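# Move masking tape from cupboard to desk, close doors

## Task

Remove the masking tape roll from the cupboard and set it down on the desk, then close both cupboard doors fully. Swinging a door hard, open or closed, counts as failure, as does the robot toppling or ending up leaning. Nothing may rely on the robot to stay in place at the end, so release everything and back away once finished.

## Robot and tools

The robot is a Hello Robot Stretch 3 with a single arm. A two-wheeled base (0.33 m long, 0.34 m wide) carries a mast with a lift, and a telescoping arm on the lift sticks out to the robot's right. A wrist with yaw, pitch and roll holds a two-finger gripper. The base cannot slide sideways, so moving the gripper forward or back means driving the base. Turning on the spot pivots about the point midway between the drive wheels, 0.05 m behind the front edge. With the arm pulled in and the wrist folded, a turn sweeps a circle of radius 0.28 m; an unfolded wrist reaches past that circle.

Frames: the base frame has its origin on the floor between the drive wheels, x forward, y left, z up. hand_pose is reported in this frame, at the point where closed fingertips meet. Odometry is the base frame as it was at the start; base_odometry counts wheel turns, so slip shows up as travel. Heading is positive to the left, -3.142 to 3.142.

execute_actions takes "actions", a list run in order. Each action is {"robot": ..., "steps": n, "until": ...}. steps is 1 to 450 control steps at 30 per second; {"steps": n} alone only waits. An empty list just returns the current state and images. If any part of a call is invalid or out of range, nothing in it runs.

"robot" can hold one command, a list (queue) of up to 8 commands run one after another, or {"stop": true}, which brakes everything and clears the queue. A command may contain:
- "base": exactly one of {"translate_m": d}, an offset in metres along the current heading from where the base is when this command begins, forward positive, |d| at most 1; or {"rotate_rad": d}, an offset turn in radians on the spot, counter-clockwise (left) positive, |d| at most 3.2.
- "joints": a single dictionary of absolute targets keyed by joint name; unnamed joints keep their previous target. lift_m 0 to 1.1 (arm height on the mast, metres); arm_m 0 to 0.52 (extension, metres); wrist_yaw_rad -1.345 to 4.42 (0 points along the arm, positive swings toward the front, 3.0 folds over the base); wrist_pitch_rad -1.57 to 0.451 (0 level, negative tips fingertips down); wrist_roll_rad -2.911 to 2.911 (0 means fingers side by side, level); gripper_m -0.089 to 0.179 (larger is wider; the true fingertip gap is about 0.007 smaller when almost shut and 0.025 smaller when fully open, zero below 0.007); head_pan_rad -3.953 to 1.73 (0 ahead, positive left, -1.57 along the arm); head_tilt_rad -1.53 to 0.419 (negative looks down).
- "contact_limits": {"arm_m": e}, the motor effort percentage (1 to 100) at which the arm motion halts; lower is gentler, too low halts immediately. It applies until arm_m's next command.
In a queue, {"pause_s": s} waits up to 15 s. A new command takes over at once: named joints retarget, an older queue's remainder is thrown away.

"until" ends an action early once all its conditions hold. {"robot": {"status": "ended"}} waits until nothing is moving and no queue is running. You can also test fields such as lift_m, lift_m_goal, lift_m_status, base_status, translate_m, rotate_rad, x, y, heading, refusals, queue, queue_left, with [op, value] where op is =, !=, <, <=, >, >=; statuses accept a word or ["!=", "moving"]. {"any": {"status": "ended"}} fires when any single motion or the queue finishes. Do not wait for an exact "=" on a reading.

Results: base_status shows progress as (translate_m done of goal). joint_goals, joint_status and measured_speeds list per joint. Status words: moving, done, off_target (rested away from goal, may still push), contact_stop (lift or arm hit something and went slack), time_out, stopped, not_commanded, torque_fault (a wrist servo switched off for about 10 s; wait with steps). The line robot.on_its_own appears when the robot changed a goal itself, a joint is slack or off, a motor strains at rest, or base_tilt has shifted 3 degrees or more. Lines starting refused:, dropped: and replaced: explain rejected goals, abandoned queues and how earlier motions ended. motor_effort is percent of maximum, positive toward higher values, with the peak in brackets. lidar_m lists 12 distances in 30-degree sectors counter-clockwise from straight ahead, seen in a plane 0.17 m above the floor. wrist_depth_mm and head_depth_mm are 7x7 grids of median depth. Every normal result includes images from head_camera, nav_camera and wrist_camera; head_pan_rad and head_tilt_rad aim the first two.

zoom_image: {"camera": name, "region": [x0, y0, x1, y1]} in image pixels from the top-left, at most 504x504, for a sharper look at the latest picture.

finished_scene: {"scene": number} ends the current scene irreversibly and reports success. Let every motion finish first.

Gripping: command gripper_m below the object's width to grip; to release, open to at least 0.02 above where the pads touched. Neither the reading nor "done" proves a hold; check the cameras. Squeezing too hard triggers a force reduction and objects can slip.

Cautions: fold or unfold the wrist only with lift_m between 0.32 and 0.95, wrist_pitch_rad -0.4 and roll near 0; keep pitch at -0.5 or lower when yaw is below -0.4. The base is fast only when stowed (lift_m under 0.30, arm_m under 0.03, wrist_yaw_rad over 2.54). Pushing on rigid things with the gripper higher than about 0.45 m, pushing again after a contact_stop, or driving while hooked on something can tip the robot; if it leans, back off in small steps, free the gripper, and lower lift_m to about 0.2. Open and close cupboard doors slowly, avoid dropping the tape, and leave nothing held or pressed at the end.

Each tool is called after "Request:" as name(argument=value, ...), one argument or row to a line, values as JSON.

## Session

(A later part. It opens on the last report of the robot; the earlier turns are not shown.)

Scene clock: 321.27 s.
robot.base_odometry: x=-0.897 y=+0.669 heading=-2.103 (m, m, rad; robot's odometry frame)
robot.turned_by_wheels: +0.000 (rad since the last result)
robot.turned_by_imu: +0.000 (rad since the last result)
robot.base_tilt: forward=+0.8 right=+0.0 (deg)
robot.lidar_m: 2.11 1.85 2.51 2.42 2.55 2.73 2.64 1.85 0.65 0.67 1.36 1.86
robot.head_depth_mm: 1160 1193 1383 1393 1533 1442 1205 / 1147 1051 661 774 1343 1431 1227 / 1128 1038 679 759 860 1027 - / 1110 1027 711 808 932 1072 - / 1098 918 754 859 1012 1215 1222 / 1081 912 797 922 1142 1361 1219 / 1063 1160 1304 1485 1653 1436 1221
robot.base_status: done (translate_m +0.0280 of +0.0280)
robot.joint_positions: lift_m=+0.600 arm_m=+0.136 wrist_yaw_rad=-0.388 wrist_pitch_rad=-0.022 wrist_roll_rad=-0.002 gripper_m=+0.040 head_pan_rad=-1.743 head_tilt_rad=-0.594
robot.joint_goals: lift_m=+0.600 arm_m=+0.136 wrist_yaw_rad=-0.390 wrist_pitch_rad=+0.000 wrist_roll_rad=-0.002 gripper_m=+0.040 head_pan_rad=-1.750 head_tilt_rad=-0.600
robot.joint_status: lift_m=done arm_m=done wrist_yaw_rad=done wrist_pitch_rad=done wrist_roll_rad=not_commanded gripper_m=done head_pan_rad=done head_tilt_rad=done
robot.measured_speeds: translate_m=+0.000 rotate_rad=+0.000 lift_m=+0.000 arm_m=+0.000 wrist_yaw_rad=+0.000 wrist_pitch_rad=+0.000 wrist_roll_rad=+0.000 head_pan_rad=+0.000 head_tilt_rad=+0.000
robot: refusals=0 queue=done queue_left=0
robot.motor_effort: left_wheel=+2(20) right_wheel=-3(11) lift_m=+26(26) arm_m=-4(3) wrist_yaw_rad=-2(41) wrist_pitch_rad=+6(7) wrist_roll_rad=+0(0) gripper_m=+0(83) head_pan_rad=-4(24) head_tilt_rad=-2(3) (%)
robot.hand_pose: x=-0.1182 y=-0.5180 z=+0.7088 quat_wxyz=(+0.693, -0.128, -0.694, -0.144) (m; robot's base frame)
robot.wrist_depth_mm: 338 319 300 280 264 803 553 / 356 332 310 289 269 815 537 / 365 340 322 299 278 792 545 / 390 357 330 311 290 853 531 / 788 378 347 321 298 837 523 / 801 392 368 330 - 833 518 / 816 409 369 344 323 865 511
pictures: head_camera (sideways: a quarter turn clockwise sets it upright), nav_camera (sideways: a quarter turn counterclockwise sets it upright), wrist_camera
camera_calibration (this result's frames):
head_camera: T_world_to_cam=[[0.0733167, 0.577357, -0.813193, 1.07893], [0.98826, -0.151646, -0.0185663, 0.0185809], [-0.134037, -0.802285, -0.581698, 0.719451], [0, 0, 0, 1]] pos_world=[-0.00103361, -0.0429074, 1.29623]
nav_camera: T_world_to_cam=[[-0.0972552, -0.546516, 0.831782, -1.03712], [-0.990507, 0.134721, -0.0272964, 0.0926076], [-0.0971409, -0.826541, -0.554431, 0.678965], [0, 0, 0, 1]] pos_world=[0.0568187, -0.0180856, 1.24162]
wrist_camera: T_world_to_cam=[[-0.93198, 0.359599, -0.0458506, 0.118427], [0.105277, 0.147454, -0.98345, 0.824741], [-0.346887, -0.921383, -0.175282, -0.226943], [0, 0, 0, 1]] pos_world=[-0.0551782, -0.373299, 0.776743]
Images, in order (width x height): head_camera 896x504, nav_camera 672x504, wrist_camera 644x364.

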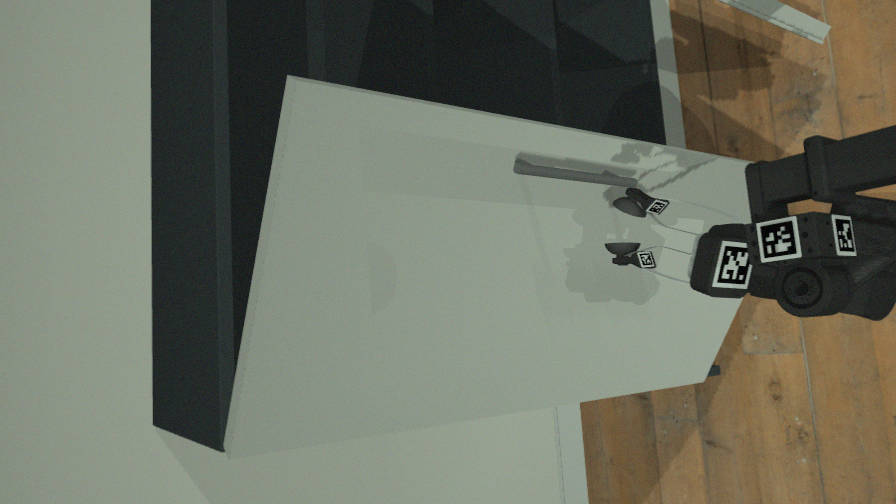

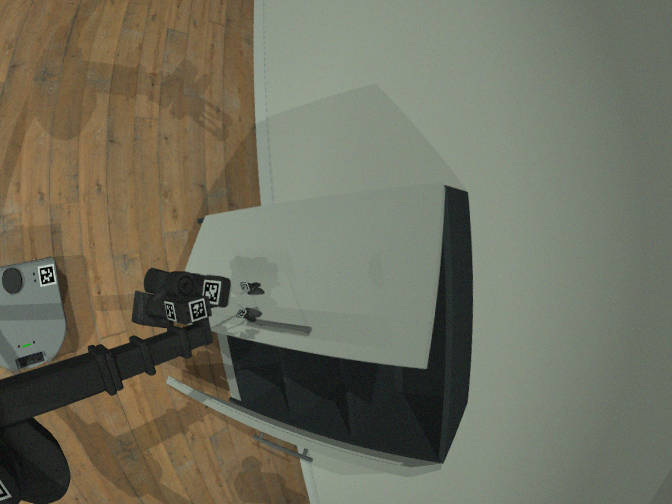

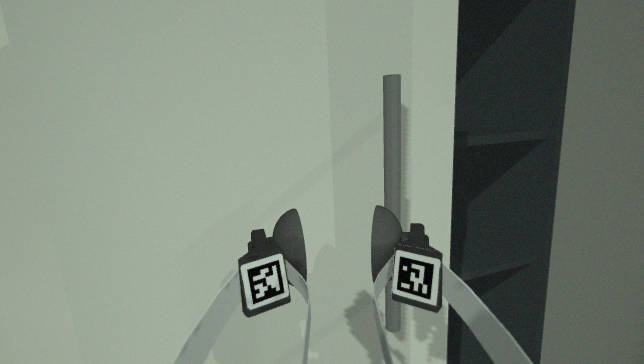

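Request:
execute_actions(
  actions=[
    {"robot":{"joints":{"arm_m":0.04,"gripper_m":0.0,"lift_m":0.4}},"steps":120,"until":{"robot":{"arm_m":["<",0.09]}}},
    {"robot":{"base":{"translate_m":-0.533},"joints":{"wrist_yaw_rad":0.0,"head_pan_rad":-1.5,"head_tilt_rad":-0.75}},"steps":300,"until":{"robot":{"status":"ended"}}},
    {"robot":{"joints":{"arm_m":0.14}},"steps":200,"until":{"robot":{"status":"ended"}}},
  ],
)

Scene clock: 352.10 s.
robot.base_odometry: x=-0.627 y=+1.129 heading=-2.103 (m, m, rad; robot's odometry frame)
robot.turned_by_wheels: +0.000 (rad since the last result)
robot.turned_by_imu: +0.002 (rad since the last result)
robot.base_tilt: forward=+0.8 right=+0.0 (deg)
robot.lidar_m: 2.64 2.33 2.53 2.44 2.55 2.19 2.11 1.85 0.81 0.52 0.66 1.86
robot.head_depth_mm: 899 690 834 1648 1585 1335 1162 / 895 619 711 906 1238 1336 1177 / 891 1176 619 757 978 1308 1112 / 960 1211 563 675 841 1128 1139 / 963 1268 1157 1368 1490 1334 1155 / 947 1268 1156 1314 1114 1295 1151 / 945 1242 715 830 1231 1321 1144
robot.base_status: done (translate_m -0.5330 of -0.5330)
robot.joint_positions: lift_m=+0.400 arm_m=+0.140 wrist_yaw_rad=-0.002 wrist_pitch_rad=-0.021 wrist_roll_rad=-0.002 gripper_m=+0.000 head_pan_rad=-1.507 head_tilt_rad=-0.741
robot.joint_goals: lift_m=+0.400 arm_m=+0.140 wrist_yaw_rad=+0.000 wrist_pitch_rad=+0.000 wrist_roll_rad=-0.002 gripper_m=+0.000 head_pan_rad=-1.500 head_tilt_rad=-0.750
robot.joint_status: lift_m=done arm_m=done wrist_yaw_rad=done wrist_pitch_rad=done wrist_roll_rad=not_commanded gripper_m=done head_pan_rad=done head_tilt_rad=done
robot.measured_speeds: translate_m=+0.000 rotate_rad=+0.000 lift_m=+0.000 arm_m=+0.000 wrist_yaw_rad=+0.000 wrist_pitch_rad=+0.000 wrist_roll_rad=+0.000 head_pan_rad=+0.000 head_tilt_rad=+0.000
robot: refusals=0 queue=done queue_left=0
robot.motor_effort: left_wheel=+1(5) right_wheel=-1(4) lift_m=+17(26) arm_m=+4(5) wrist_yaw_rad=+2(2) wrist_pitch_rad=+6(6) wrist_roll_rad=+0(0) gripper_m=-2(79) head_pan_rad=+4(29) head_tilt_rad=-3(12) (%)
robot.hand_pose: x=-0.0219 y=-0.5402 z=+0.5094 quat_wxyz=(+0.708, +0.007, -0.706, -0.009) (m; robot's base frame)
robot.wrist_depth_mm: 721 132 141 162 241 380 851 / 704 139 144 177 252 396 870 / 774 144 148 187 259 417 911 / 745 150 149 193 267 435 937 / 703 159 152 184 290 466 945 / 768 166 155 - 327 500 976 / 715 653 165 207 284 786 818
pictures: head_camera (sideways: a quarter turn clockwise sets it upright), nav_camera (sideways: a quarter turn counterclockwise sets it upright), wrist_camera
camera_calibration (this result's frames):
head_camera: T_world_to_cam=[[-0.0707279, 0.691095, -0.719295, 0.957421], [0.996189, 0.0858404, -0.0154797, 0.0145109], [0.0510466, -0.717648, -0.694532, 0.865098], [0, 0, 0, 1]] pos_world=[0.00910044, -0.042078, 1.28973]
nav_camera: T_world_to_cam=[[0.0404403, -0.669696, 0.741533, -0.920313], [-0.99486, -0.0959364, -0.0323867, 0.0992555], [0.0928292, -0.736412, -0.670134, 0.828322], [0, 0, 0, 1]] pos_world=[0.0590706, 0.00317834, 1.24074]
wrist_camera: T_world_to_cam=[[-0.998786, -0.0180086, -0.0458444, 0.00154889], [0.0419707, 0.175944, -0.983505, 0.635833], [0.0257776, -0.984235, -0.174975, -0.274925], [0, 0, 0, 1]] pos_world=[-0.0180524, -0.382434, 0.577311]
Images, in order (width x height): head_camera 896x504, nav_camera 672x504, wrist_camera 644x364.

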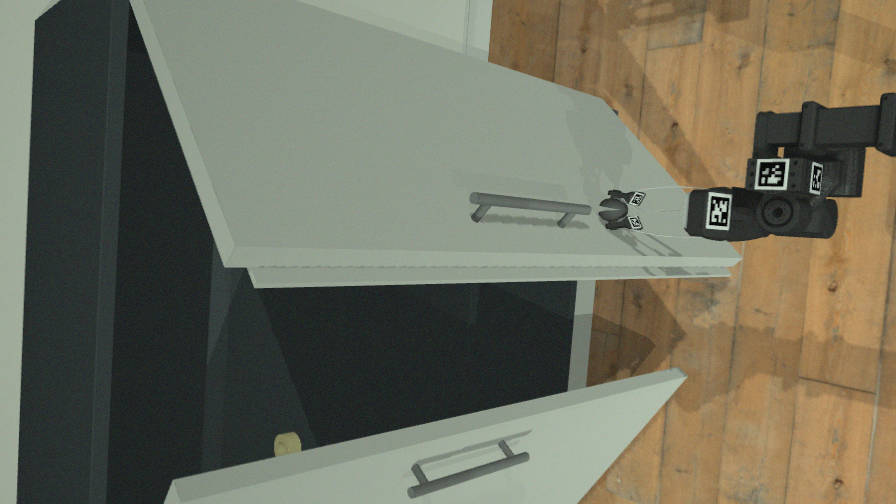

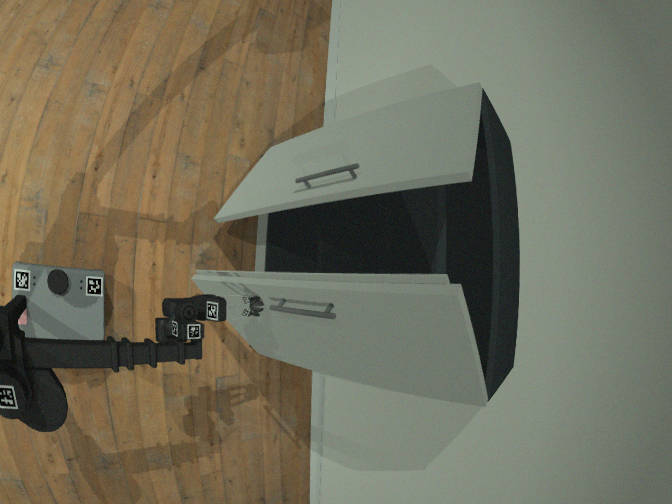

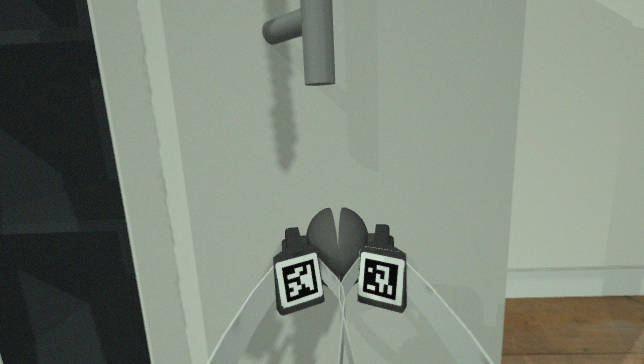

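Request:
execute_actions(
  actions=[
    {"robot":[{"base":{"translate_m":0.07},"joints":{"arm_m":0.24},"contact_limits":{"arm_m":15}},{"base":{"translate_m":0.035},"joints":{"arm_m":0.32},"contact_limits":{"arm_m":15}},{"base":{"translate_m":0.01},"joints":{"arm_m":0.365},"contact_limits":{"arm_m":15}},{"joints":{"arm_m":0.385},"contact_limits":{"arm_m":15}}],"steps":450,"until":{"robot":{"status":"ended"}}},
  ],
)

Scene clock: 367.57 s.
robot.base_odometry: x=-0.685 y=+1.030 heading=-2.103 (m, m, rad; robot's odometry frame)
robot.turned_by_wheels: +0.000 (rad since the last result)
robot.turned_by_imu: +0.001 (rad since the last result)
robot.base_tilt: forward=+0.8 right=+0.0 (deg)
robot.lidar_m: 2.53 2.23 2.51 2.45 2.55 2.30 2.22 1.85 0.85 0.62 0.62 1.86
robot.head_depth_mm: 902 762 882 1060 1461 1322 1158 / 896 763 884 1055 1299 1343 1156 / 885 766 883 1054 - 1325 1150 / 885 777 905 1085 1344 1334 1159 / 953 1256 1111 1280 1071 1276 1161 / 948 614 698 849 1153 1319 1149 / 939 672 805 1040 1474 1323 1149
robot.base_status: done (translate_m +0.0100 of +0.0100)
robot.joint_positions: lift_m=+0.400 arm_m=+0.385 wrist_yaw_rad=+0.001 wrist_pitch_rad=-0.021 wrist_roll_rad=-0.002 gripper_m=+0.000 head_pan_rad=-1.507 head_tilt_rad=-0.741
robot.joint_goals: lift_m=+0.400 arm_m=+0.385 wrist_yaw_rad=+0.000 wrist_pitch_rad=+0.000 wrist_roll_rad=-0.002 gripper_m=+0.000 head_pan_rad=-1.500 head_tilt_rad=-0.750
robot.joint_status: lift_m=done arm_m=done wrist_yaw_rad=done wrist_pitch_rad=done wrist_roll_rad=not_commanded gripper_m=done head_pan_rad=done head_tilt_rad=done
robot.measured_speeds: translate_m=+0.000 rotate_rad=+0.000 lift_m=+0.000 arm_m=+0.000 wrist_yaw_rad=+0.000 wrist_pitch_rad=+0.000 wrist_roll_rad=+0.000 head_pan_rad=+0.000 head_tilt_rad=+0.000
robot: refusals=0 queue=done queue_left=0
robot.motor_effort: left_wheel=+2(10) right_wheel=-1(5) lift_m=+17(16) arm_m=+4(6) wrist_yaw_rad=+0(4) wrist_pitch_rad=+6(6) wrist_roll_rad=+0(0) gripper_m=-2(2) head_pan_rad=+4(4) head_tilt_rad=-2(4) (%)
robot.contact_limits: arm_m 15 (drawing in: default 21, maximum 34; extending or still: default 28, maximum 46)
robot.hand_pose: x=-0.0213 y=-0.7852 z=+0.5094 quat_wxyz=(+0.708, +0.008, -0.706, -0.008) (m; robot's base frame)
robot.wrist_depth_mm: 413 163 160 165 168 170 172 / 629 190 167 170 173 176 179 / 627 678 173 176 179 181 185 / 637 687 178 181 185 187 191 / 480 423 184 186 190 193 198 / 322 310 190 - 197 201 204 / 619 680 197 200 203 208 213
pictures: head_camera (sideways: a quarter turn clockwise sets it upright), nav_camera (sideways: a quarter turn counterclockwise sets it upright), wrist_camera
camera_calibration (this result's frames):
head_camera: T_world_to_cam=[[-0.0708016, 0.691356, -0.719036, 0.957084], [0.996181, 0.0859277, -0.0154714, 0.0145001], [0.0510889, -0.717386, -0.6948, 0.865447], [0, 0, 0, 1]] pos_world=[0.0091036, -0.0420732, 1.28972]
nav_camera: T_world_to_cam=[[0.0405127, -0.669968, 0.741283, -0.919987], [-0.994853, -0.0960058, -0.0323987, 0.0992711], [0.0928736, -0.736156, -0.67041, 0.82868], [0, 0, 0, 1]] pos_world=[0.0590689, 0.00320539, 1.24074]
wrist_camera: T_world_to_cam=[[-0.998735, -0.0206431, -0.0458441, -0.00425742], [0.0415063, 0.176045, -0.983507, 0.678984], [0.0283732, -0.984166, -0.174966, -0.515976], [0, 0, 0, 1]] pos_world=[-0.0177943, -0.627425, 0.577312]
Images, in order (width x height): head_camera 896x504, nav_camera 672x504, wrist_camera 644x364.

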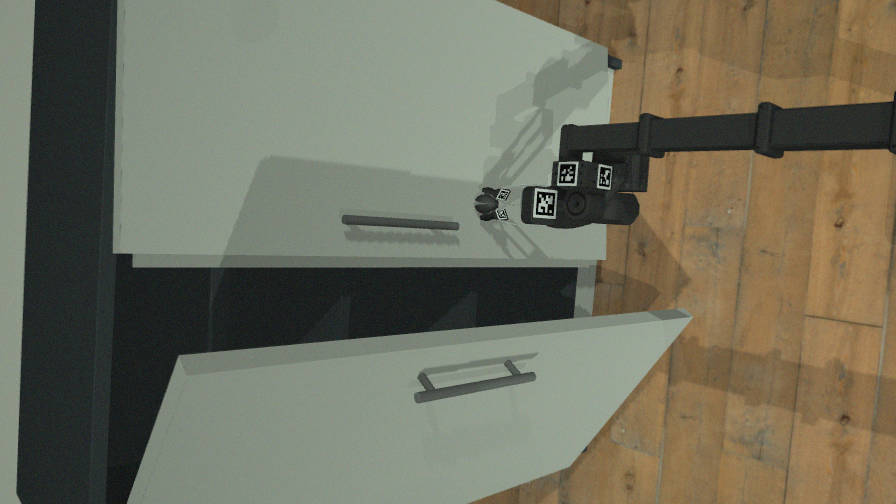

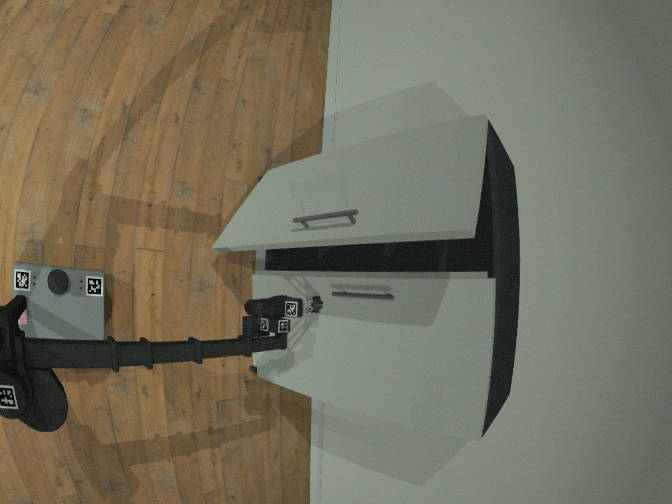

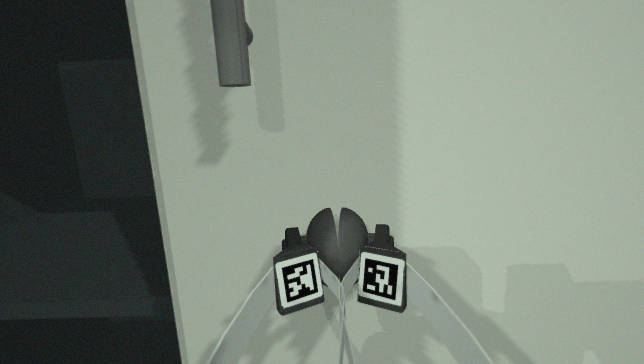

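Request:
execute_actions(
  actions=[
    {"robot":[{"joints":{"arm_m":0.397},"contact_limits":{"arm_m":12}},{"joints":{"arm_m":0.407},"contact_limits":{"arm_m":12}},{"joints":{"arm_m":0.415},"contact_limits":{"arm_m":12}},{"joints":{"arm_m":0.422},"contact_limits":{"arm_m":12}},{"joints":{"arm_m":0.429},"contact_limits":{"arm_m":12}}],"steps":450,"until":{"robot":{"status":"ended"}}},
  ],
)

Scene clock: 376.63 s.
robot.base_odometry: x=-0.685 y=+1.030 heading=-2.103 (m, m, rad; robot's odometry frame)
robot.turned_by_wheels: +0.000 (rad since the last result)
robot.turned_by_imu: +0.001 (rad since the last result)
robot.base_tilt: forward=+0.8 right=-0.1 (deg)
robot.lidar_m: 2.53 2.23 2.50 2.45 2.54 2.31 2.22 1.85 0.87 0.62 0.62 1.86
robot.head_depth_mm: 905 779 900 1064 1458 1329 1156 / 894 789 913 1076 1308 1322 1162 / 890 797 924 1071 - 1337 1165 / 879 835 980 1176 1448 1325 1150 / 957 1253 1118 1277 1074 1276 1155 / 950 616 701 851 1162 1327 1153 / 942 671 805 1048 1474 1318 1143
robot.base_status: done (translate_m +0.0100 of +0.0100)
robot.joint_positions: lift_m=+0.400 arm_m=+0.421 wrist_yaw_rad=+0.000 wrist_pitch_rad=-0.024 wrist_roll_rad=-0.002 gripper_m=+0.000 head_pan_rad=-1.507 head_tilt_rad=-0.741
robot.joint_goals: lift_m=+0.400 arm_m=+0.421 wrist_yaw_rad=+0.000 wrist_pitch_rad=+0.000 wrist_roll_rad=-0.002 gripper_m=+0.000 head_pan_rad=-1.500 head_tilt_rad=-0.750
robot.joint_status: lift_m=done arm_m=contact_stop wrist_yaw_rad=done wrist_pitch_rad=done wrist_roll_rad=not_commanded gripper_m=done head_pan_rad=done head_tilt_rad=done
robot.measured_speeds: translate_m=+0.000 rotate_rad=+0.000 lift_m=+0.000 arm_m=-0.006 wrist_yaw_rad=+0.000 wrist_pitch_rad=+0.000 wrist_roll_rad=+0.000 head_pan_rad=+0.000 head_tilt_rad=+0.000
robot: refusals=0 queue=dropped queue_left=0
robot.on_its_own: arm_m is slack since a contact_stop, until your next command for it (your +0.429 is given up)
robot.motor_effort: left_wheel=+1(2) right_wheel=+1(2) lift_m=+16(16) arm_m=+4(8) wrist_yaw_rad=+0(1) wrist_pitch_rad=+7(7) wrist_roll_rad=+0(0) gripper_m=-3(2) head_pan_rad=+4(4) head_tilt_rad=-3(3) (%)
robot.contact_limits: arm_m 12 (drawing in: default 21, maximum 34; extending or still: default 28, maximum 46)
robot.hand_pose: x=-0.0215 y=-0.8218 z=+0.5088 quat_wxyz=(+0.708, +0.009, -0.706, -0.009) (m; robot's base frame)
robot.wrist_depth_mm: 420 191 162 163 162 160 158 / 617 602 169 169 167 165 164 / 626 638 175 174 171 170 169 / 635 636 181 179 178 176 175 / 473 452 188 184 183 183 179 / 316 310 193 - 189 188 186 / 267 261 202 199 198 196 193
pictures: head_camera (sideways: a quarter turn clockwise sets it upright), nav_camera (sideways: a quarter turn counterclockwise sets it upright), wrist_camera
camera_calibration (this result's frames):
head_camera: T_world_to_cam=[[-0.0708033, 0.691381, -0.719012, 0.957053], [0.996181, 0.0859285, -0.0154706, 0.0144991], [0.0510875, -0.717362, -0.694825, 0.865479], [0, 0, 0, 1]] pos_world=[0.00910358, -0.0420728, 1.28971]
nav_camera: T_world_to_cam=[[0.0405146, -0.669994, 0.74126, -0.919957], [-0.994853, -0.0960049, -0.0323999, 0.0992726], [0.0928723, -0.736132, -0.670436, 0.828713], [0, 0, 0, 1]] pos_world=[0.0590688, 0.00320753, 1.24074]
wrist_camera: T_world_to_cam=[[-0.998756, -0.0195064, -0.0458908, -0.00434585], [0.0416881, 0.178327, -0.983088, 0.686508], [0.0273601, -0.983778, -0.177292, -0.550604], [0, 0, 0, 1]] pos_world=[-0.017895, -0.66418, 0.57708]
Images, in order (width x height): head_camera 896x504, nav_camera 672x504, wrist_camera 644x364.

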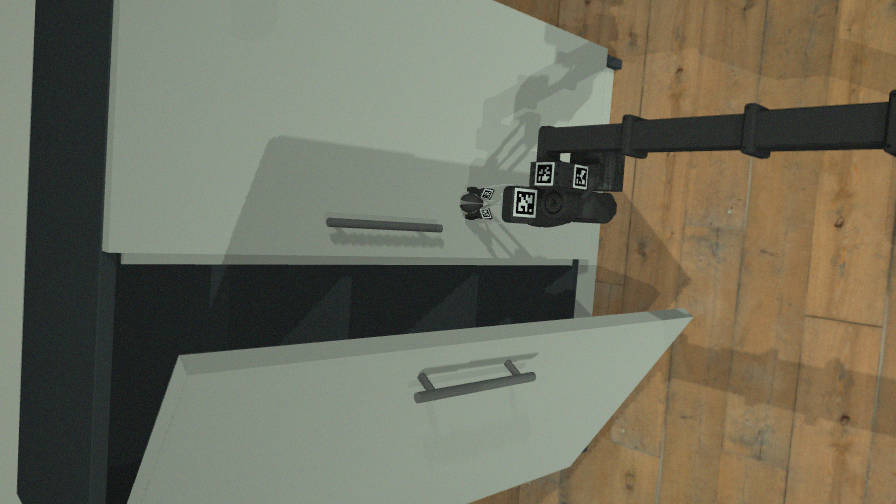

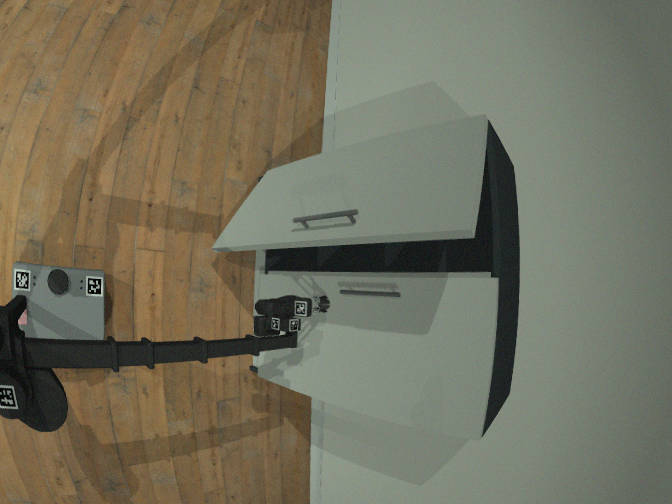

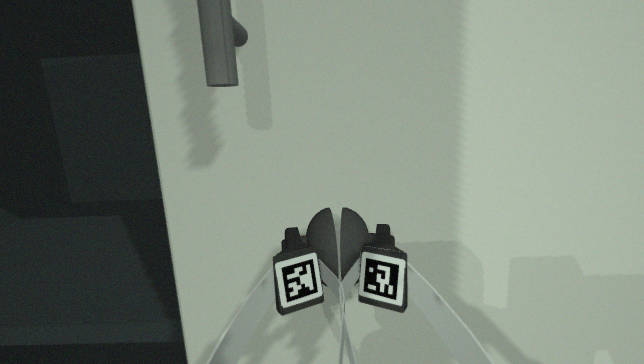

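Request:
execute_actions(
  actions=[
    {"robot":[{"joints":{"arm_m":0.40}},{"joints":{"wrist_yaw_rad":0.7}},{"joints":{"arm_m":0.48}},{"joints":{"wrist_yaw_rad":1.2,"head_pan_rad":-1.35}}],"steps":450,"until":{"robot":{"status":"ended"}}},
  ],
)

Scene clock: 396.47 s.
robot.base_odometry: x=-0.685 y=+1.030 heading=-2.103 (m, m, rad; robot's odometry frame)
robot.turned_by_wheels: +0.000 (rad since the last result)
robot.turned_by_imu: +0.001 (rad since the last result)
robot.base_tilt: forward=+0.8 right=+0.0 (deg)
robot.lidar_m: 2.53 2.23 2.50 2.45 2.53 2.31 2.22 1.85 0.87 0.62 0.62 1.86
robot.head_depth_mm: 905 763 873 1020 1215 1335 1164 / 895 785 894 1060 1336 1337 1176 / 966 1228 1041 1155 1465 1325 1153 / 964 1226 1037 1262 1454 1302 1149 / 959 651 747 898 1169 1319 1152 / 948 733 893 1140 1483 1315 1154 / 863 880 1679 1865 1543 1327 1157
robot.base_status: done (translate_m +0.0100 of +0.0100)
robot.joint_positions: lift_m=+0.400 arm_m=+0.480 wrist_yaw_rad=+1.198 wrist_pitch_rad=-0.022 wrist_roll_rad=-0.002 gripper_m=+0.000 head_pan_rad=-1.357 head_tilt_rad=-0.741
robot.joint_goals: lift_m=+0.400 arm_m=+0.480 wrist_yaw_rad=+1.200 wrist_pitch_rad=+0.000 wrist_roll_rad=-0.002 gripper_m=+0.000 head_pan_rad=-1.350 head_tilt_rad=-0.750
robot.joint_status: lift_m=done arm_m=done wrist_yaw_rad=done wrist_pitch_rad=done wrist_roll_rad=not_commanded gripper_m=done head_pan_rad=done head_tilt_rad=done
robot.measured_speeds: translate_m=+0.000 rotate_rad=+0.000 lift_m=+0.000 arm_m=+0.000 wrist_yaw_rad=+0.000 wrist_pitch_rad=+0.000 wrist_roll_rad=+0.000 head_pan_rad=+0.000 head_tilt_rad=+0.000
robot: refusals=0 queue=done queue_left=0
robot.motor_effort: left_wheel=+1(2) right_wheel=+1(1) lift_m=+17(18) arm_m=+4(5) wrist_yaw_rad=+2(0) wrist_pitch_rad=+6(7) wrist_roll_rad=+0(0) gripper_m=-1(3) head_pan_rad=+4(23) head_tilt_rad=-2(3) (%)
robot.hand_pose: x=+0.2167 y=-0.7178 z=+0.5093 quat_wxyz=(+0.589, +0.405, -0.579, +0.392) (m; robot's base frame)
robot.wrist_depth_mm: 83 101 154 330 474 523 519 / 83 101 154 327 509 568 545 / 83 101 155 329 518 592 567 / 83 101 154 329 535 582 554 / 83 101 155 267 444 393 379 / 83 101 143 - 582 305 272 / 83 101 143 329 607 640 226
pictures: head_camera (sideways: a quarter turn clockwise sets it upright), nav_camera (sideways: a quarter turn counterclockwise sets it upright), wrist_camera
camera_calibration (this result's frames):
head_camera: T_world_to_cam=[[-0.173164, 0.673079, -0.719012, 0.957677], [0.972211, 0.233596, -0.0154706, 0.0146454], [0.157545, -0.70171, -0.694825, 0.86483], [0, 0, 0, 1]] pos_world=[0.0153472, -0.0411538, 1.28971]
nav_camera: T_world_to_cam=[[0.140023, -0.65645, 0.74126, -0.920564], [-0.969394, -0.243361, -0.0323999, 0.0991173], [0.201663, -0.714036, -0.670436, 0.82805], [0, 0, 0, 1]] pos_world=[0.0579973, 0.0110745, 1.24074]
wrist_camera: T_world_to_cam=[[-0.345725, -0.937215, -0.0458569, -0.564695], [-0.149291, 0.103188, -0.983394, 0.646064], [0.926383, -0.333138, -0.175592, -0.183332], [0, 0, 0, 1]] pos_world=[0.0710582, -0.656981, 0.577249]
Images, in order (width x height): head_camera 896x504, nav_camera 672x504, wrist_camera 644x364.

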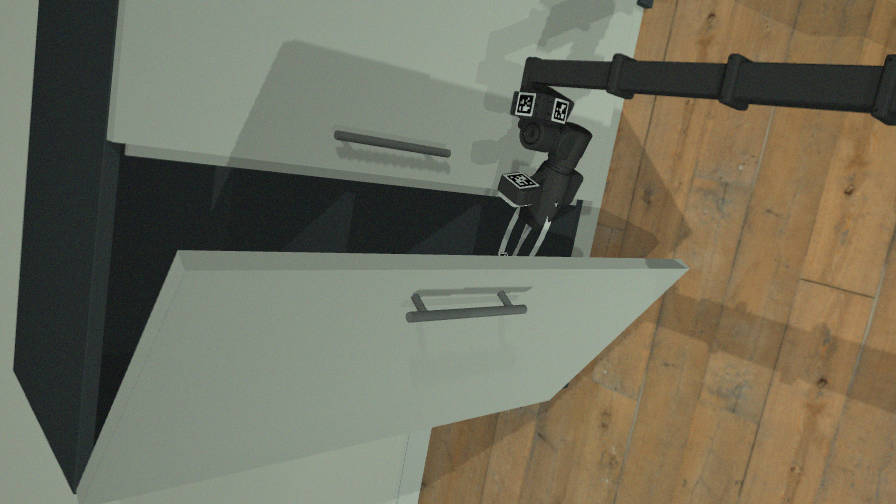

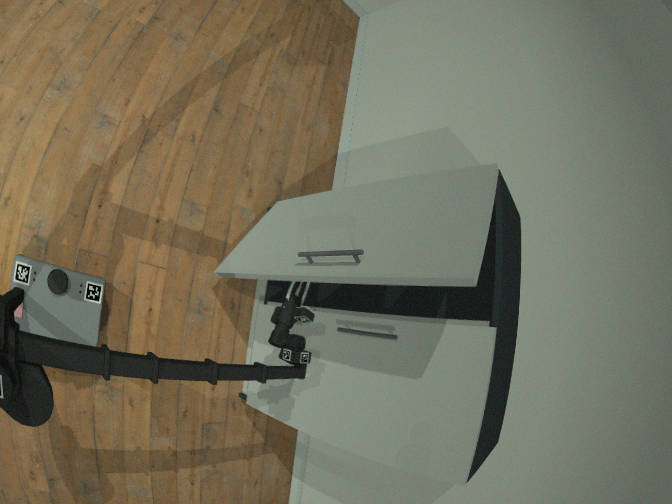

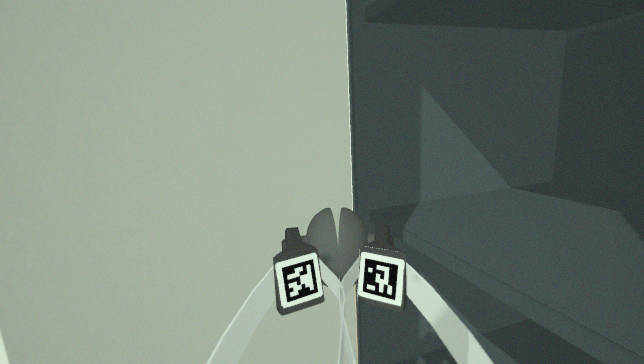

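Request:
execute_actions(
  actions=[
    {"robot":{"base":{"translate_m":0.22},"joints":{"arm_m":0.28,"head_tilt_rad":-0.6}},"steps":450,"until":{"robot":{"status":"ended"}}},
  ],
)

Scene clock: 406.83 s.
robot.base_odometry: x=-0.796 y=+0.840 heading=-2.103 (m, m, rad; robot's odometry frame)
robot.turned_by_wheels: +0.000 (rad since the last result)
robot.turned_by_imu: +0.000 (rad since the last result)
robot.base_tilt: forward=+0.8 right=+0.0 (deg)
robot.lidar_m: 2.31 2.02 2.51 2.44 2.55 2.53 2.44 1.85 0.87 0.85 0.47 1.87
robot.head_depth_mm: 1056 998 1254 1003 1068 1246 1225 / 1076 982 1274 1152 1271 1378 1194 / 1109 1083 1304 1150 1323 1412 1181 / 1134 1067 1264 1326 1456 1426 1212 / 1165 1233 881 950 1020 1074 1158 / 1194 1319 602 543 630 775 1190 / 1222 1368 1549 1815 1738 1427 1213
robot.base_status: done (translate_m +0.2200 of +0.2200)
robot.joint_positions: lift_m=+0.400 arm_m=+0.280 wrist_yaw_rad=+1.199 wrist_pitch_rad=-0.022 wrist_roll_rad=-0.002 gripper_m=+0.000 head_pan_rad=-1.357 head_tilt_rad=-0.606
robot.joint_goals: lift_m=+0.400 arm_m=+0.280 wrist_yaw_rad=+1.200 wrist_pitch_rad=+0.000 wrist_roll_rad=-0.002 gripper_m=+0.000 head_pan_rad=-1.350 head_tilt_rad=-0.600
robot.joint_status: lift_m=done arm_m=done wrist_yaw_rad=done wrist_pitch_rad=done wrist_roll_rad=not_commanded gripper_m=done head_pan_rad=done head_tilt_rad=done
robot.measured_speeds: translate_m=+0.000 rotate_rad=+0.000 lift_m=+0.000 arm_m=+0.000 wrist_yaw_rad=+0.000 wrist_pitch_rad=+0.000 wrist_roll_rad=+0.000 head_pan_rad=+0.000 head_tilt_rad=+0.000
robot: refusals=0 queue=done queue_left=0
robot.motor_effort: left_wheel=+2(8) right_wheel=-1(9) lift_m=+16(17) arm_m=-4(6) wrist_yaw_rad=+1(13) wrist_pitch_rad=+6(6) wrist_roll_rad=+0(0) gripper_m=-2(3) head_pan_rad=+5(4) head_tilt_rad=+3(13) (%)
robot.hand_pose: x=+0.2168 y=-0.5183 z=+0.5093 quat_wxyz=(+0.589, +0.405, -0.578, +0.393) (m; robot's base frame)
robot.wrist_depth_mm: - 133 151 173 202 246 311 / - 136 153 177 210 255 325 / - 138 157 181 214 264 346 / - 141 161 187 223 277 359 / - 144 165 183 234 289 374 / - 149 167 - 254 301 395 / 941 155 169 202 242 318 404
pictures: head_camera (sideways: a quarter turn clockwise sets it upright), nav_camera (sideways: a quarter turn counterclockwise sets it upright), wrist_camera
camera_calibration (this result's frames):
head_camera: T_world_to_cam=[[-0.151494, 0.572452, -0.805821, 1.07069], [0.972635, 0.231614, -0.0183171, 0.0183515], [0.176154, -0.786545, -0.591875, 0.7308], [0, 0, 0, 1]] pos_world=[0.0156211, -0.042365, 1.29567]
nav_camera: T_world_to_cam=[[0.117759, -0.553117, 0.824739, -1.02925], [-0.968471, -0.247575, -0.0277564, 0.0930717], [0.219538, -0.795467, -0.564832, 0.690564], [0, 0, 0, 1]] pos_world=[0.0597354, 0.00307053, 1.2415]
wrist_camera: T_world_to_cam=[[-0.344523, -0.937657, -0.0458569, -0.378162], [-0.149423, 0.102996, -0.983394, 0.625425], [0.92681, -0.33195, -0.175592, -0.116456], [0, 0, 0, 1]] pos_world=[0.0710997, -0.45766, 0.577249]
Images, in order (width x height): head_camera 896x504, nav_camera 672x504, wrist_camera 644x364.

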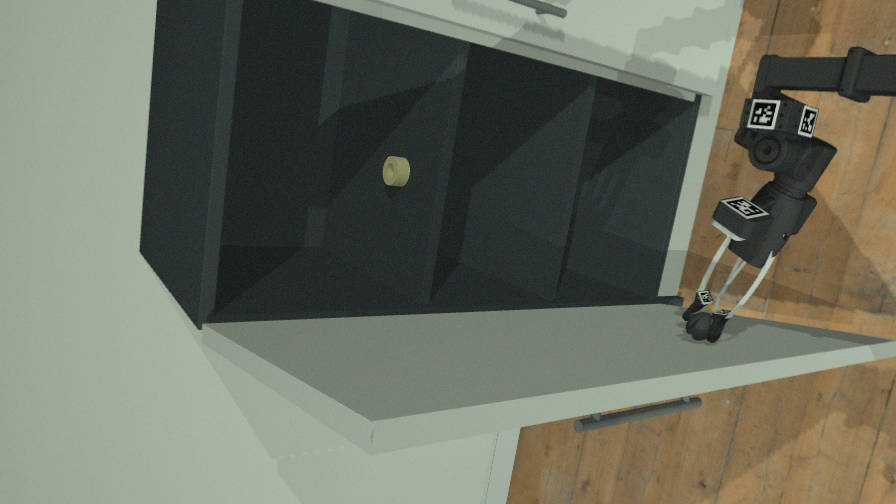

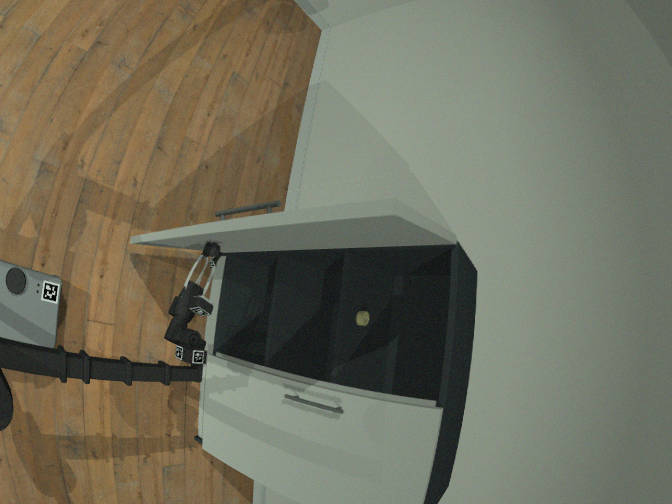

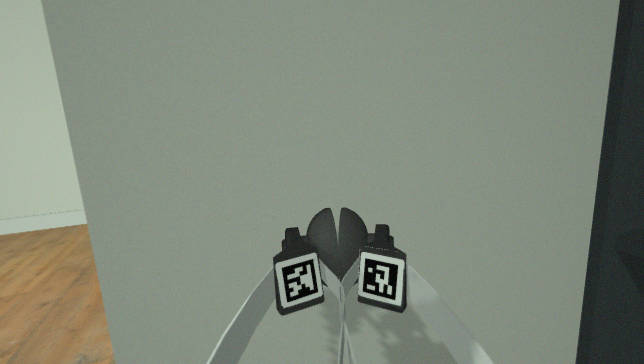

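Request:
execute_actions(
  actions=[
    {"robot":{"joints":{"wrist_yaw_rad":0.0,"arm_m":0.0,"lift_m":0.70,"wrist_pitch_rad":-0.2,"gripper_m":0.11,"head_pan_rad":-1.57}},"steps":100,"until":{"robot":{"arm_m":["<",0.15]}}},
    {"robot":[{"base":{"rotate_rad":-0.9}},{"base":{"translate_m":0.175}},{"base":{"rotate_rad":0.9}},{"joints":{"arm_m":0.3}}],"steps":450,"until":{"robot":{"status":"ended"}}},
  ],
)

Scene clock: 442.23 s.
robot.base_odometry: x=-0.970 y=+0.816 heading=-2.103 (m, m, rad; robot's odometry frame)
robot.turned_by_wheels: +0.000 (rad since the last result)
robot.turned_by_imu: +0.002 (rad since the last result)
robot.base_tilt: forward=+0.8 right=+0.0 (deg)
robot.lidar_m: 2.20 1.99 2.66 2.57 2.68 2.65 2.55 1.66 0.75 0.76 0.30 1.66
robot.head_depth_mm: 969 908 775 822 930 1095 1274 / 976 895 1194 1016 - - 1220 / 983 888 1199 1051 - 1316 1220 / 981 875 1197 1007 1177 1335 1220 / 982 870 1180 1040 1176 1314 1193 / 987 1051 751 715 629 559 565 / 992 1101 1203 407 347 437 1157
robot.base_status: done (rotate_rad +0.8999 of +0.9000)
robot.joint_positions: lift_m=+0.700 arm_m=+0.300 wrist_yaw_rad=+0.001 wrist_pitch_rad=-0.216 wrist_roll_rad=-0.002 gripper_m=+0.110 head_pan_rad=-1.563 head_tilt_rad=-0.606
robot.joint_goals: lift_m=+0.700 arm_m=+0.300 wrist_yaw_rad=+0.000 wrist_pitch_rad=-0.200 wrist_roll_rad=-0.002 gripper_m=+0.110 head_pan_rad=-1.570 head_tilt_rad=-0.600
robot.joint_status: lift_m=done arm_m=done wrist_yaw_rad=done wrist_pitch_rad=done wrist_roll_rad=not_commanded gripper_m=done head_pan_rad=done head_tilt_rad=done
robot.measured_speeds: translate_m=+0.000 rotate_rad=+0.000 lift_m=+0.000 arm_m=+0.000 wrist_yaw_rad=+0.000 wrist_pitch_rad=+0.000 wrist_roll_rad=+0.000 head_pan_rad=+0.000 head_tilt_rad=+0.000
robot: refusals=0 queue=done queue_left=0
robot.motor_effort: left_wheel=-1(9) right_wheel=+1(4) lift_m=+27(26) arm_m=+4(10) wrist_yaw_rad=+0(2) wrist_pitch_rad=+4(6) wrist_roll_rad=+0(0) gripper_m=+0(81) head_pan_rad=-4(29) head_tilt_rad=+2(2) (%)
robot.hand_pose: x=-0.0212 y=-0.6897 z=+0.7601 quat_wxyz=(+0.704, +0.077, -0.702, -0.076) (m; robot's base frame)
robot.wrist_depth_mm: 251 355 538 549 556 549 533 / 250 351 577 586 593 576 572 / 249 346 540 580 536 503 487 / 246 329 372 334 343 330 320 / 245 274 276 259 251 255 238 / 244 298 620 627 599 - 610 / 253 355 527 537 519 505 500
pictures: head_camera (sideways: a quarter turn clockwise sets it upright), nav_camera (sideways: a quarter turn counterclockwise sets it upright), wrist_camera
camera_calibration (this result's frames):
head_camera: T_world_to_cam=[[-0.0310852, 0.591115, -0.805988, 1.07018], [0.999452, 0.0275755, -0.0183227, 0.0181952], [0.0113947, -0.806116, -0.591648, 0.73151], [0, 0, 0, 1]] pos_world=[0.00674612, -0.0434186, 1.29568]
nav_camera: T_world_to_cam=[[0.00202377, -0.565277, 0.824898, -1.02875], [-0.998643, -0.0440647, -0.0277461, 0.0932424], [0.0520331, -0.823723, -0.5646, 0.691284], [0, 0, 0, 1]] pos_world=[0.0592281, -0.00799227, 1.2415]
wrist_camera: T_world_to_cam=[[-0.998742, -0.0115186, -0.0488054, 0.0177632], [0.0413192, 0.362448, -0.931088, 0.997416], [0.0284142, -0.931933, -0.361516, -0.200296], [0, 0, 0, 1]] pos_world=[-0.0177803, -0.547969, 0.857138]
Images, in order (width x height): head_camera 896x504, nav_camera 672x504, wrist_camera 644x364.

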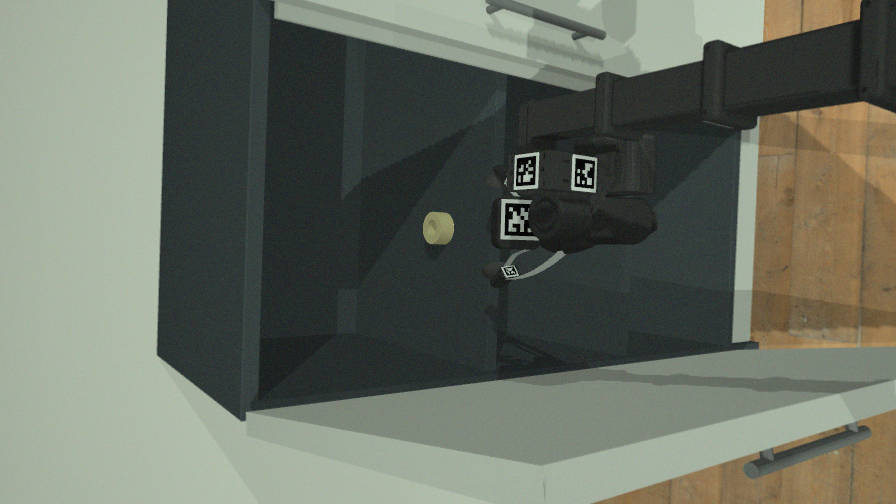

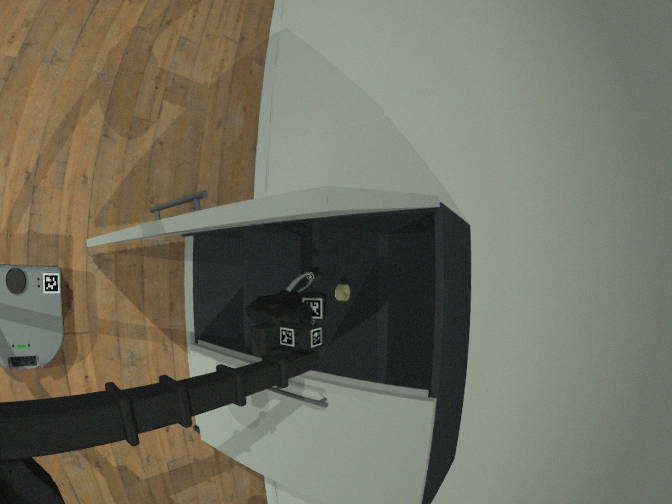

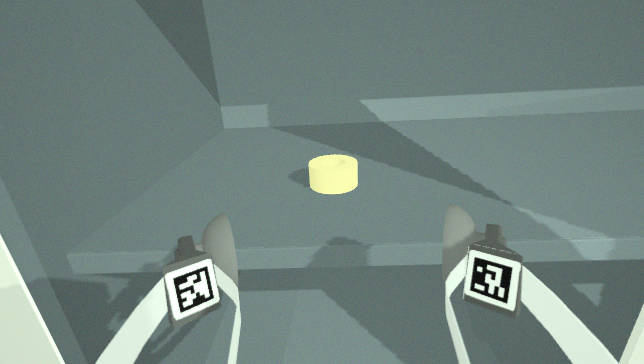

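Request:
execute_actions(
  actions=[
    {"robot":{"joints":{"arm_m":0.485,"lift_m":0.695},"contact_limits":{"arm_m":15}},"steps":200,"until":{"robot":{"status":"ended"}}},
  ],
)

Scene clock: 452.20 s.
robot.base_odometry: x=-0.970 y=+0.816 heading=-2.103 (m, m, rad; robot's odometry frame)
robot.turned_by_wheels: +0.000 (rad since the last result)
robot.turned_by_imu: +0.001 (rad since the last result)
robot.base_tilt: forward=+0.8 right=+0.0 (deg)
robot.lidar_m: 2.20 1.98 2.65 2.57 2.68 2.64 2.55 1.66 0.75 0.76 0.30 1.67
robot.head_depth_mm: 971 908 774 824 926 1112 1240 / 974 899 1195 1058 - - 1197 / 981 882 1196 - 1194 1345 1222 / 976 876 1201 1049 1191 1329 1222 / 981 869 1180 1040 1190 1318 1187 / 986 1052 750 716 627 559 567 / 989 1101 1206 408 347 438 1164
robot.base_status: done (rotate_rad +0.8999 of +0.9000)
robot.joint_positions: lift_m=+0.695 arm_m=+0.485 wrist_yaw_rad=+0.001 wrist_pitch_rad=-0.216 wrist_roll_rad=-0.002 gripper_m=+0.110 head_pan_rad=-1.563 head_tilt_rad=-0.606
robot.joint_goals: lift_m=+0.695 arm_m=+0.485 wrist_yaw_rad=+0.000 wrist_pitch_rad=-0.200 wrist_roll_rad=-0.002 gripper_m=+0.110 head_pan_rad=-1.570 head_tilt_rad=-0.600
robot.joint_status: lift_m=done arm_m=done wrist_yaw_rad=done wrist_pitch_rad=done wrist_roll_rad=not_commanded gripper_m=done head_pan_rad=done head_tilt_rad=done
robot.measured_speeds: translate_m=+0.000 rotate_rad=+0.000 lift_m=+0.000 arm_m=+0.000 wrist_yaw_rad=+0.000 wrist_pitch_rad=+0.000 wrist_roll_rad=+0.000 head_pan_rad=+0.000 head_tilt_rad=+0.000
robot: refusals=0 queue=done queue_left=0
robot.motor_effort: left_wheel=-2(2) right_wheel=+1(2) lift_m=+17(24) arm_m=+4(3) wrist_yaw_rad=-1(2) wrist_pitch_rad=+4(4) wrist_roll_rad=+0(0) gripper_m=-1(1) head_pan_rad=-4(4) head_tilt_rad=+2(3) (%)
robot.contact_limits: arm_m 15 (drawing in: default 21, maximum 34; extending or still: default 28, maximum 46)
robot.hand_pose: x=-0.0212 y=-0.8747 z=+0.7556 quat_wxyz=(+0.704, +0.077, -0.702, -0.076) (m; robot's base frame)
robot.wrist_depth_mm: 251 356 383 382 381 373 375 / 249 351 403 406 399 398 399 / 248 345 432 435 421 421 416 / 245 323 357 345 330 318 308 / 241 264 267 249 242 246 230 / 209 205 198 166 184 - 183 / 169 165 163 150 155 156 152
pictures: head_camera (sideways: a quarter turn clockwise sets it upright), nav_camera (sideways: a quarter turn counterclockwise sets it upright), wrist_camera
camera_calibration (this result's frames):
head_camera: T_world_to_cam=[[-0.0310851, 0.591113, -0.805989, 1.07018], [0.999452, 0.0275752, -0.0183227, 0.0181953], [0.0113945, -0.806117, -0.591646, 0.731507], [0, 0, 0, 1]] pos_world=[0.00674611, -0.0434186, 1.29568]
nav_camera: T_world_to_cam=[[0.00202362, -0.565275, 0.8249, -1.02875], [-0.998643, -0.0440645, -0.027746, 0.0932422], [0.052033, -0.823725, -0.564597, 0.691282], [0, 0, 0, 1]] pos_world=[0.0592281, -0.00799243, 1.2415]
wrist_camera: T_world_to_cam=[[-0.998742, -0.011493, -0.0488061, 0.015433], [0.0413272, 0.362511, -0.931063, 1.06037], [0.0283935, -0.931909, -0.36158, -0.374238], [0, 0, 0, 1]] pos_world=[-0.0177826, -0.732974, 0.852708]
Images, in order (width x height): head_camera 896x504, nav_camera 672x504, wrist_camera 644x364.

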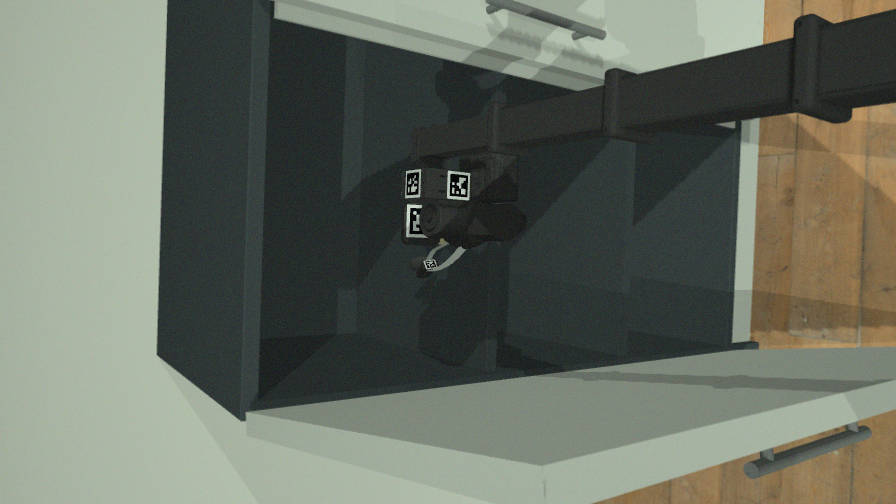

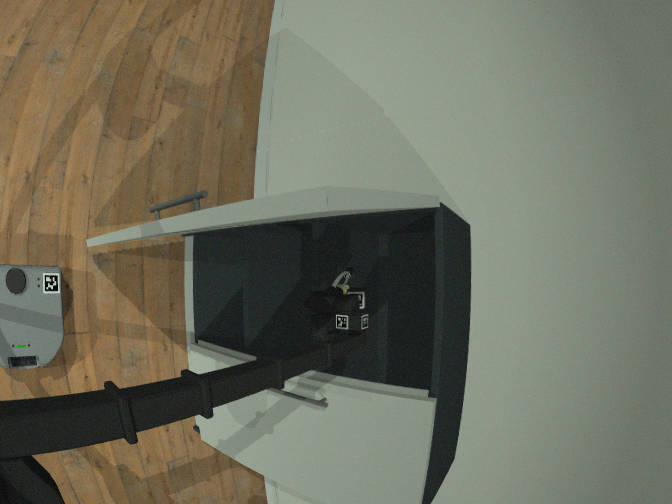

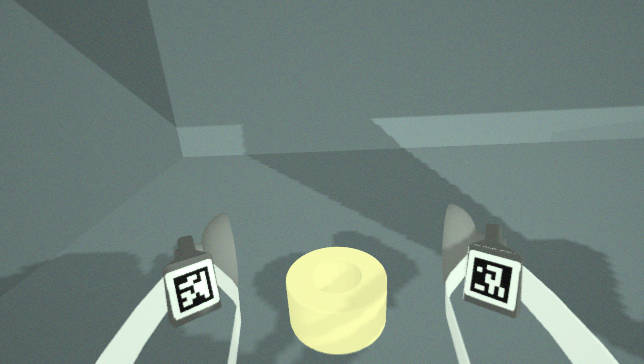

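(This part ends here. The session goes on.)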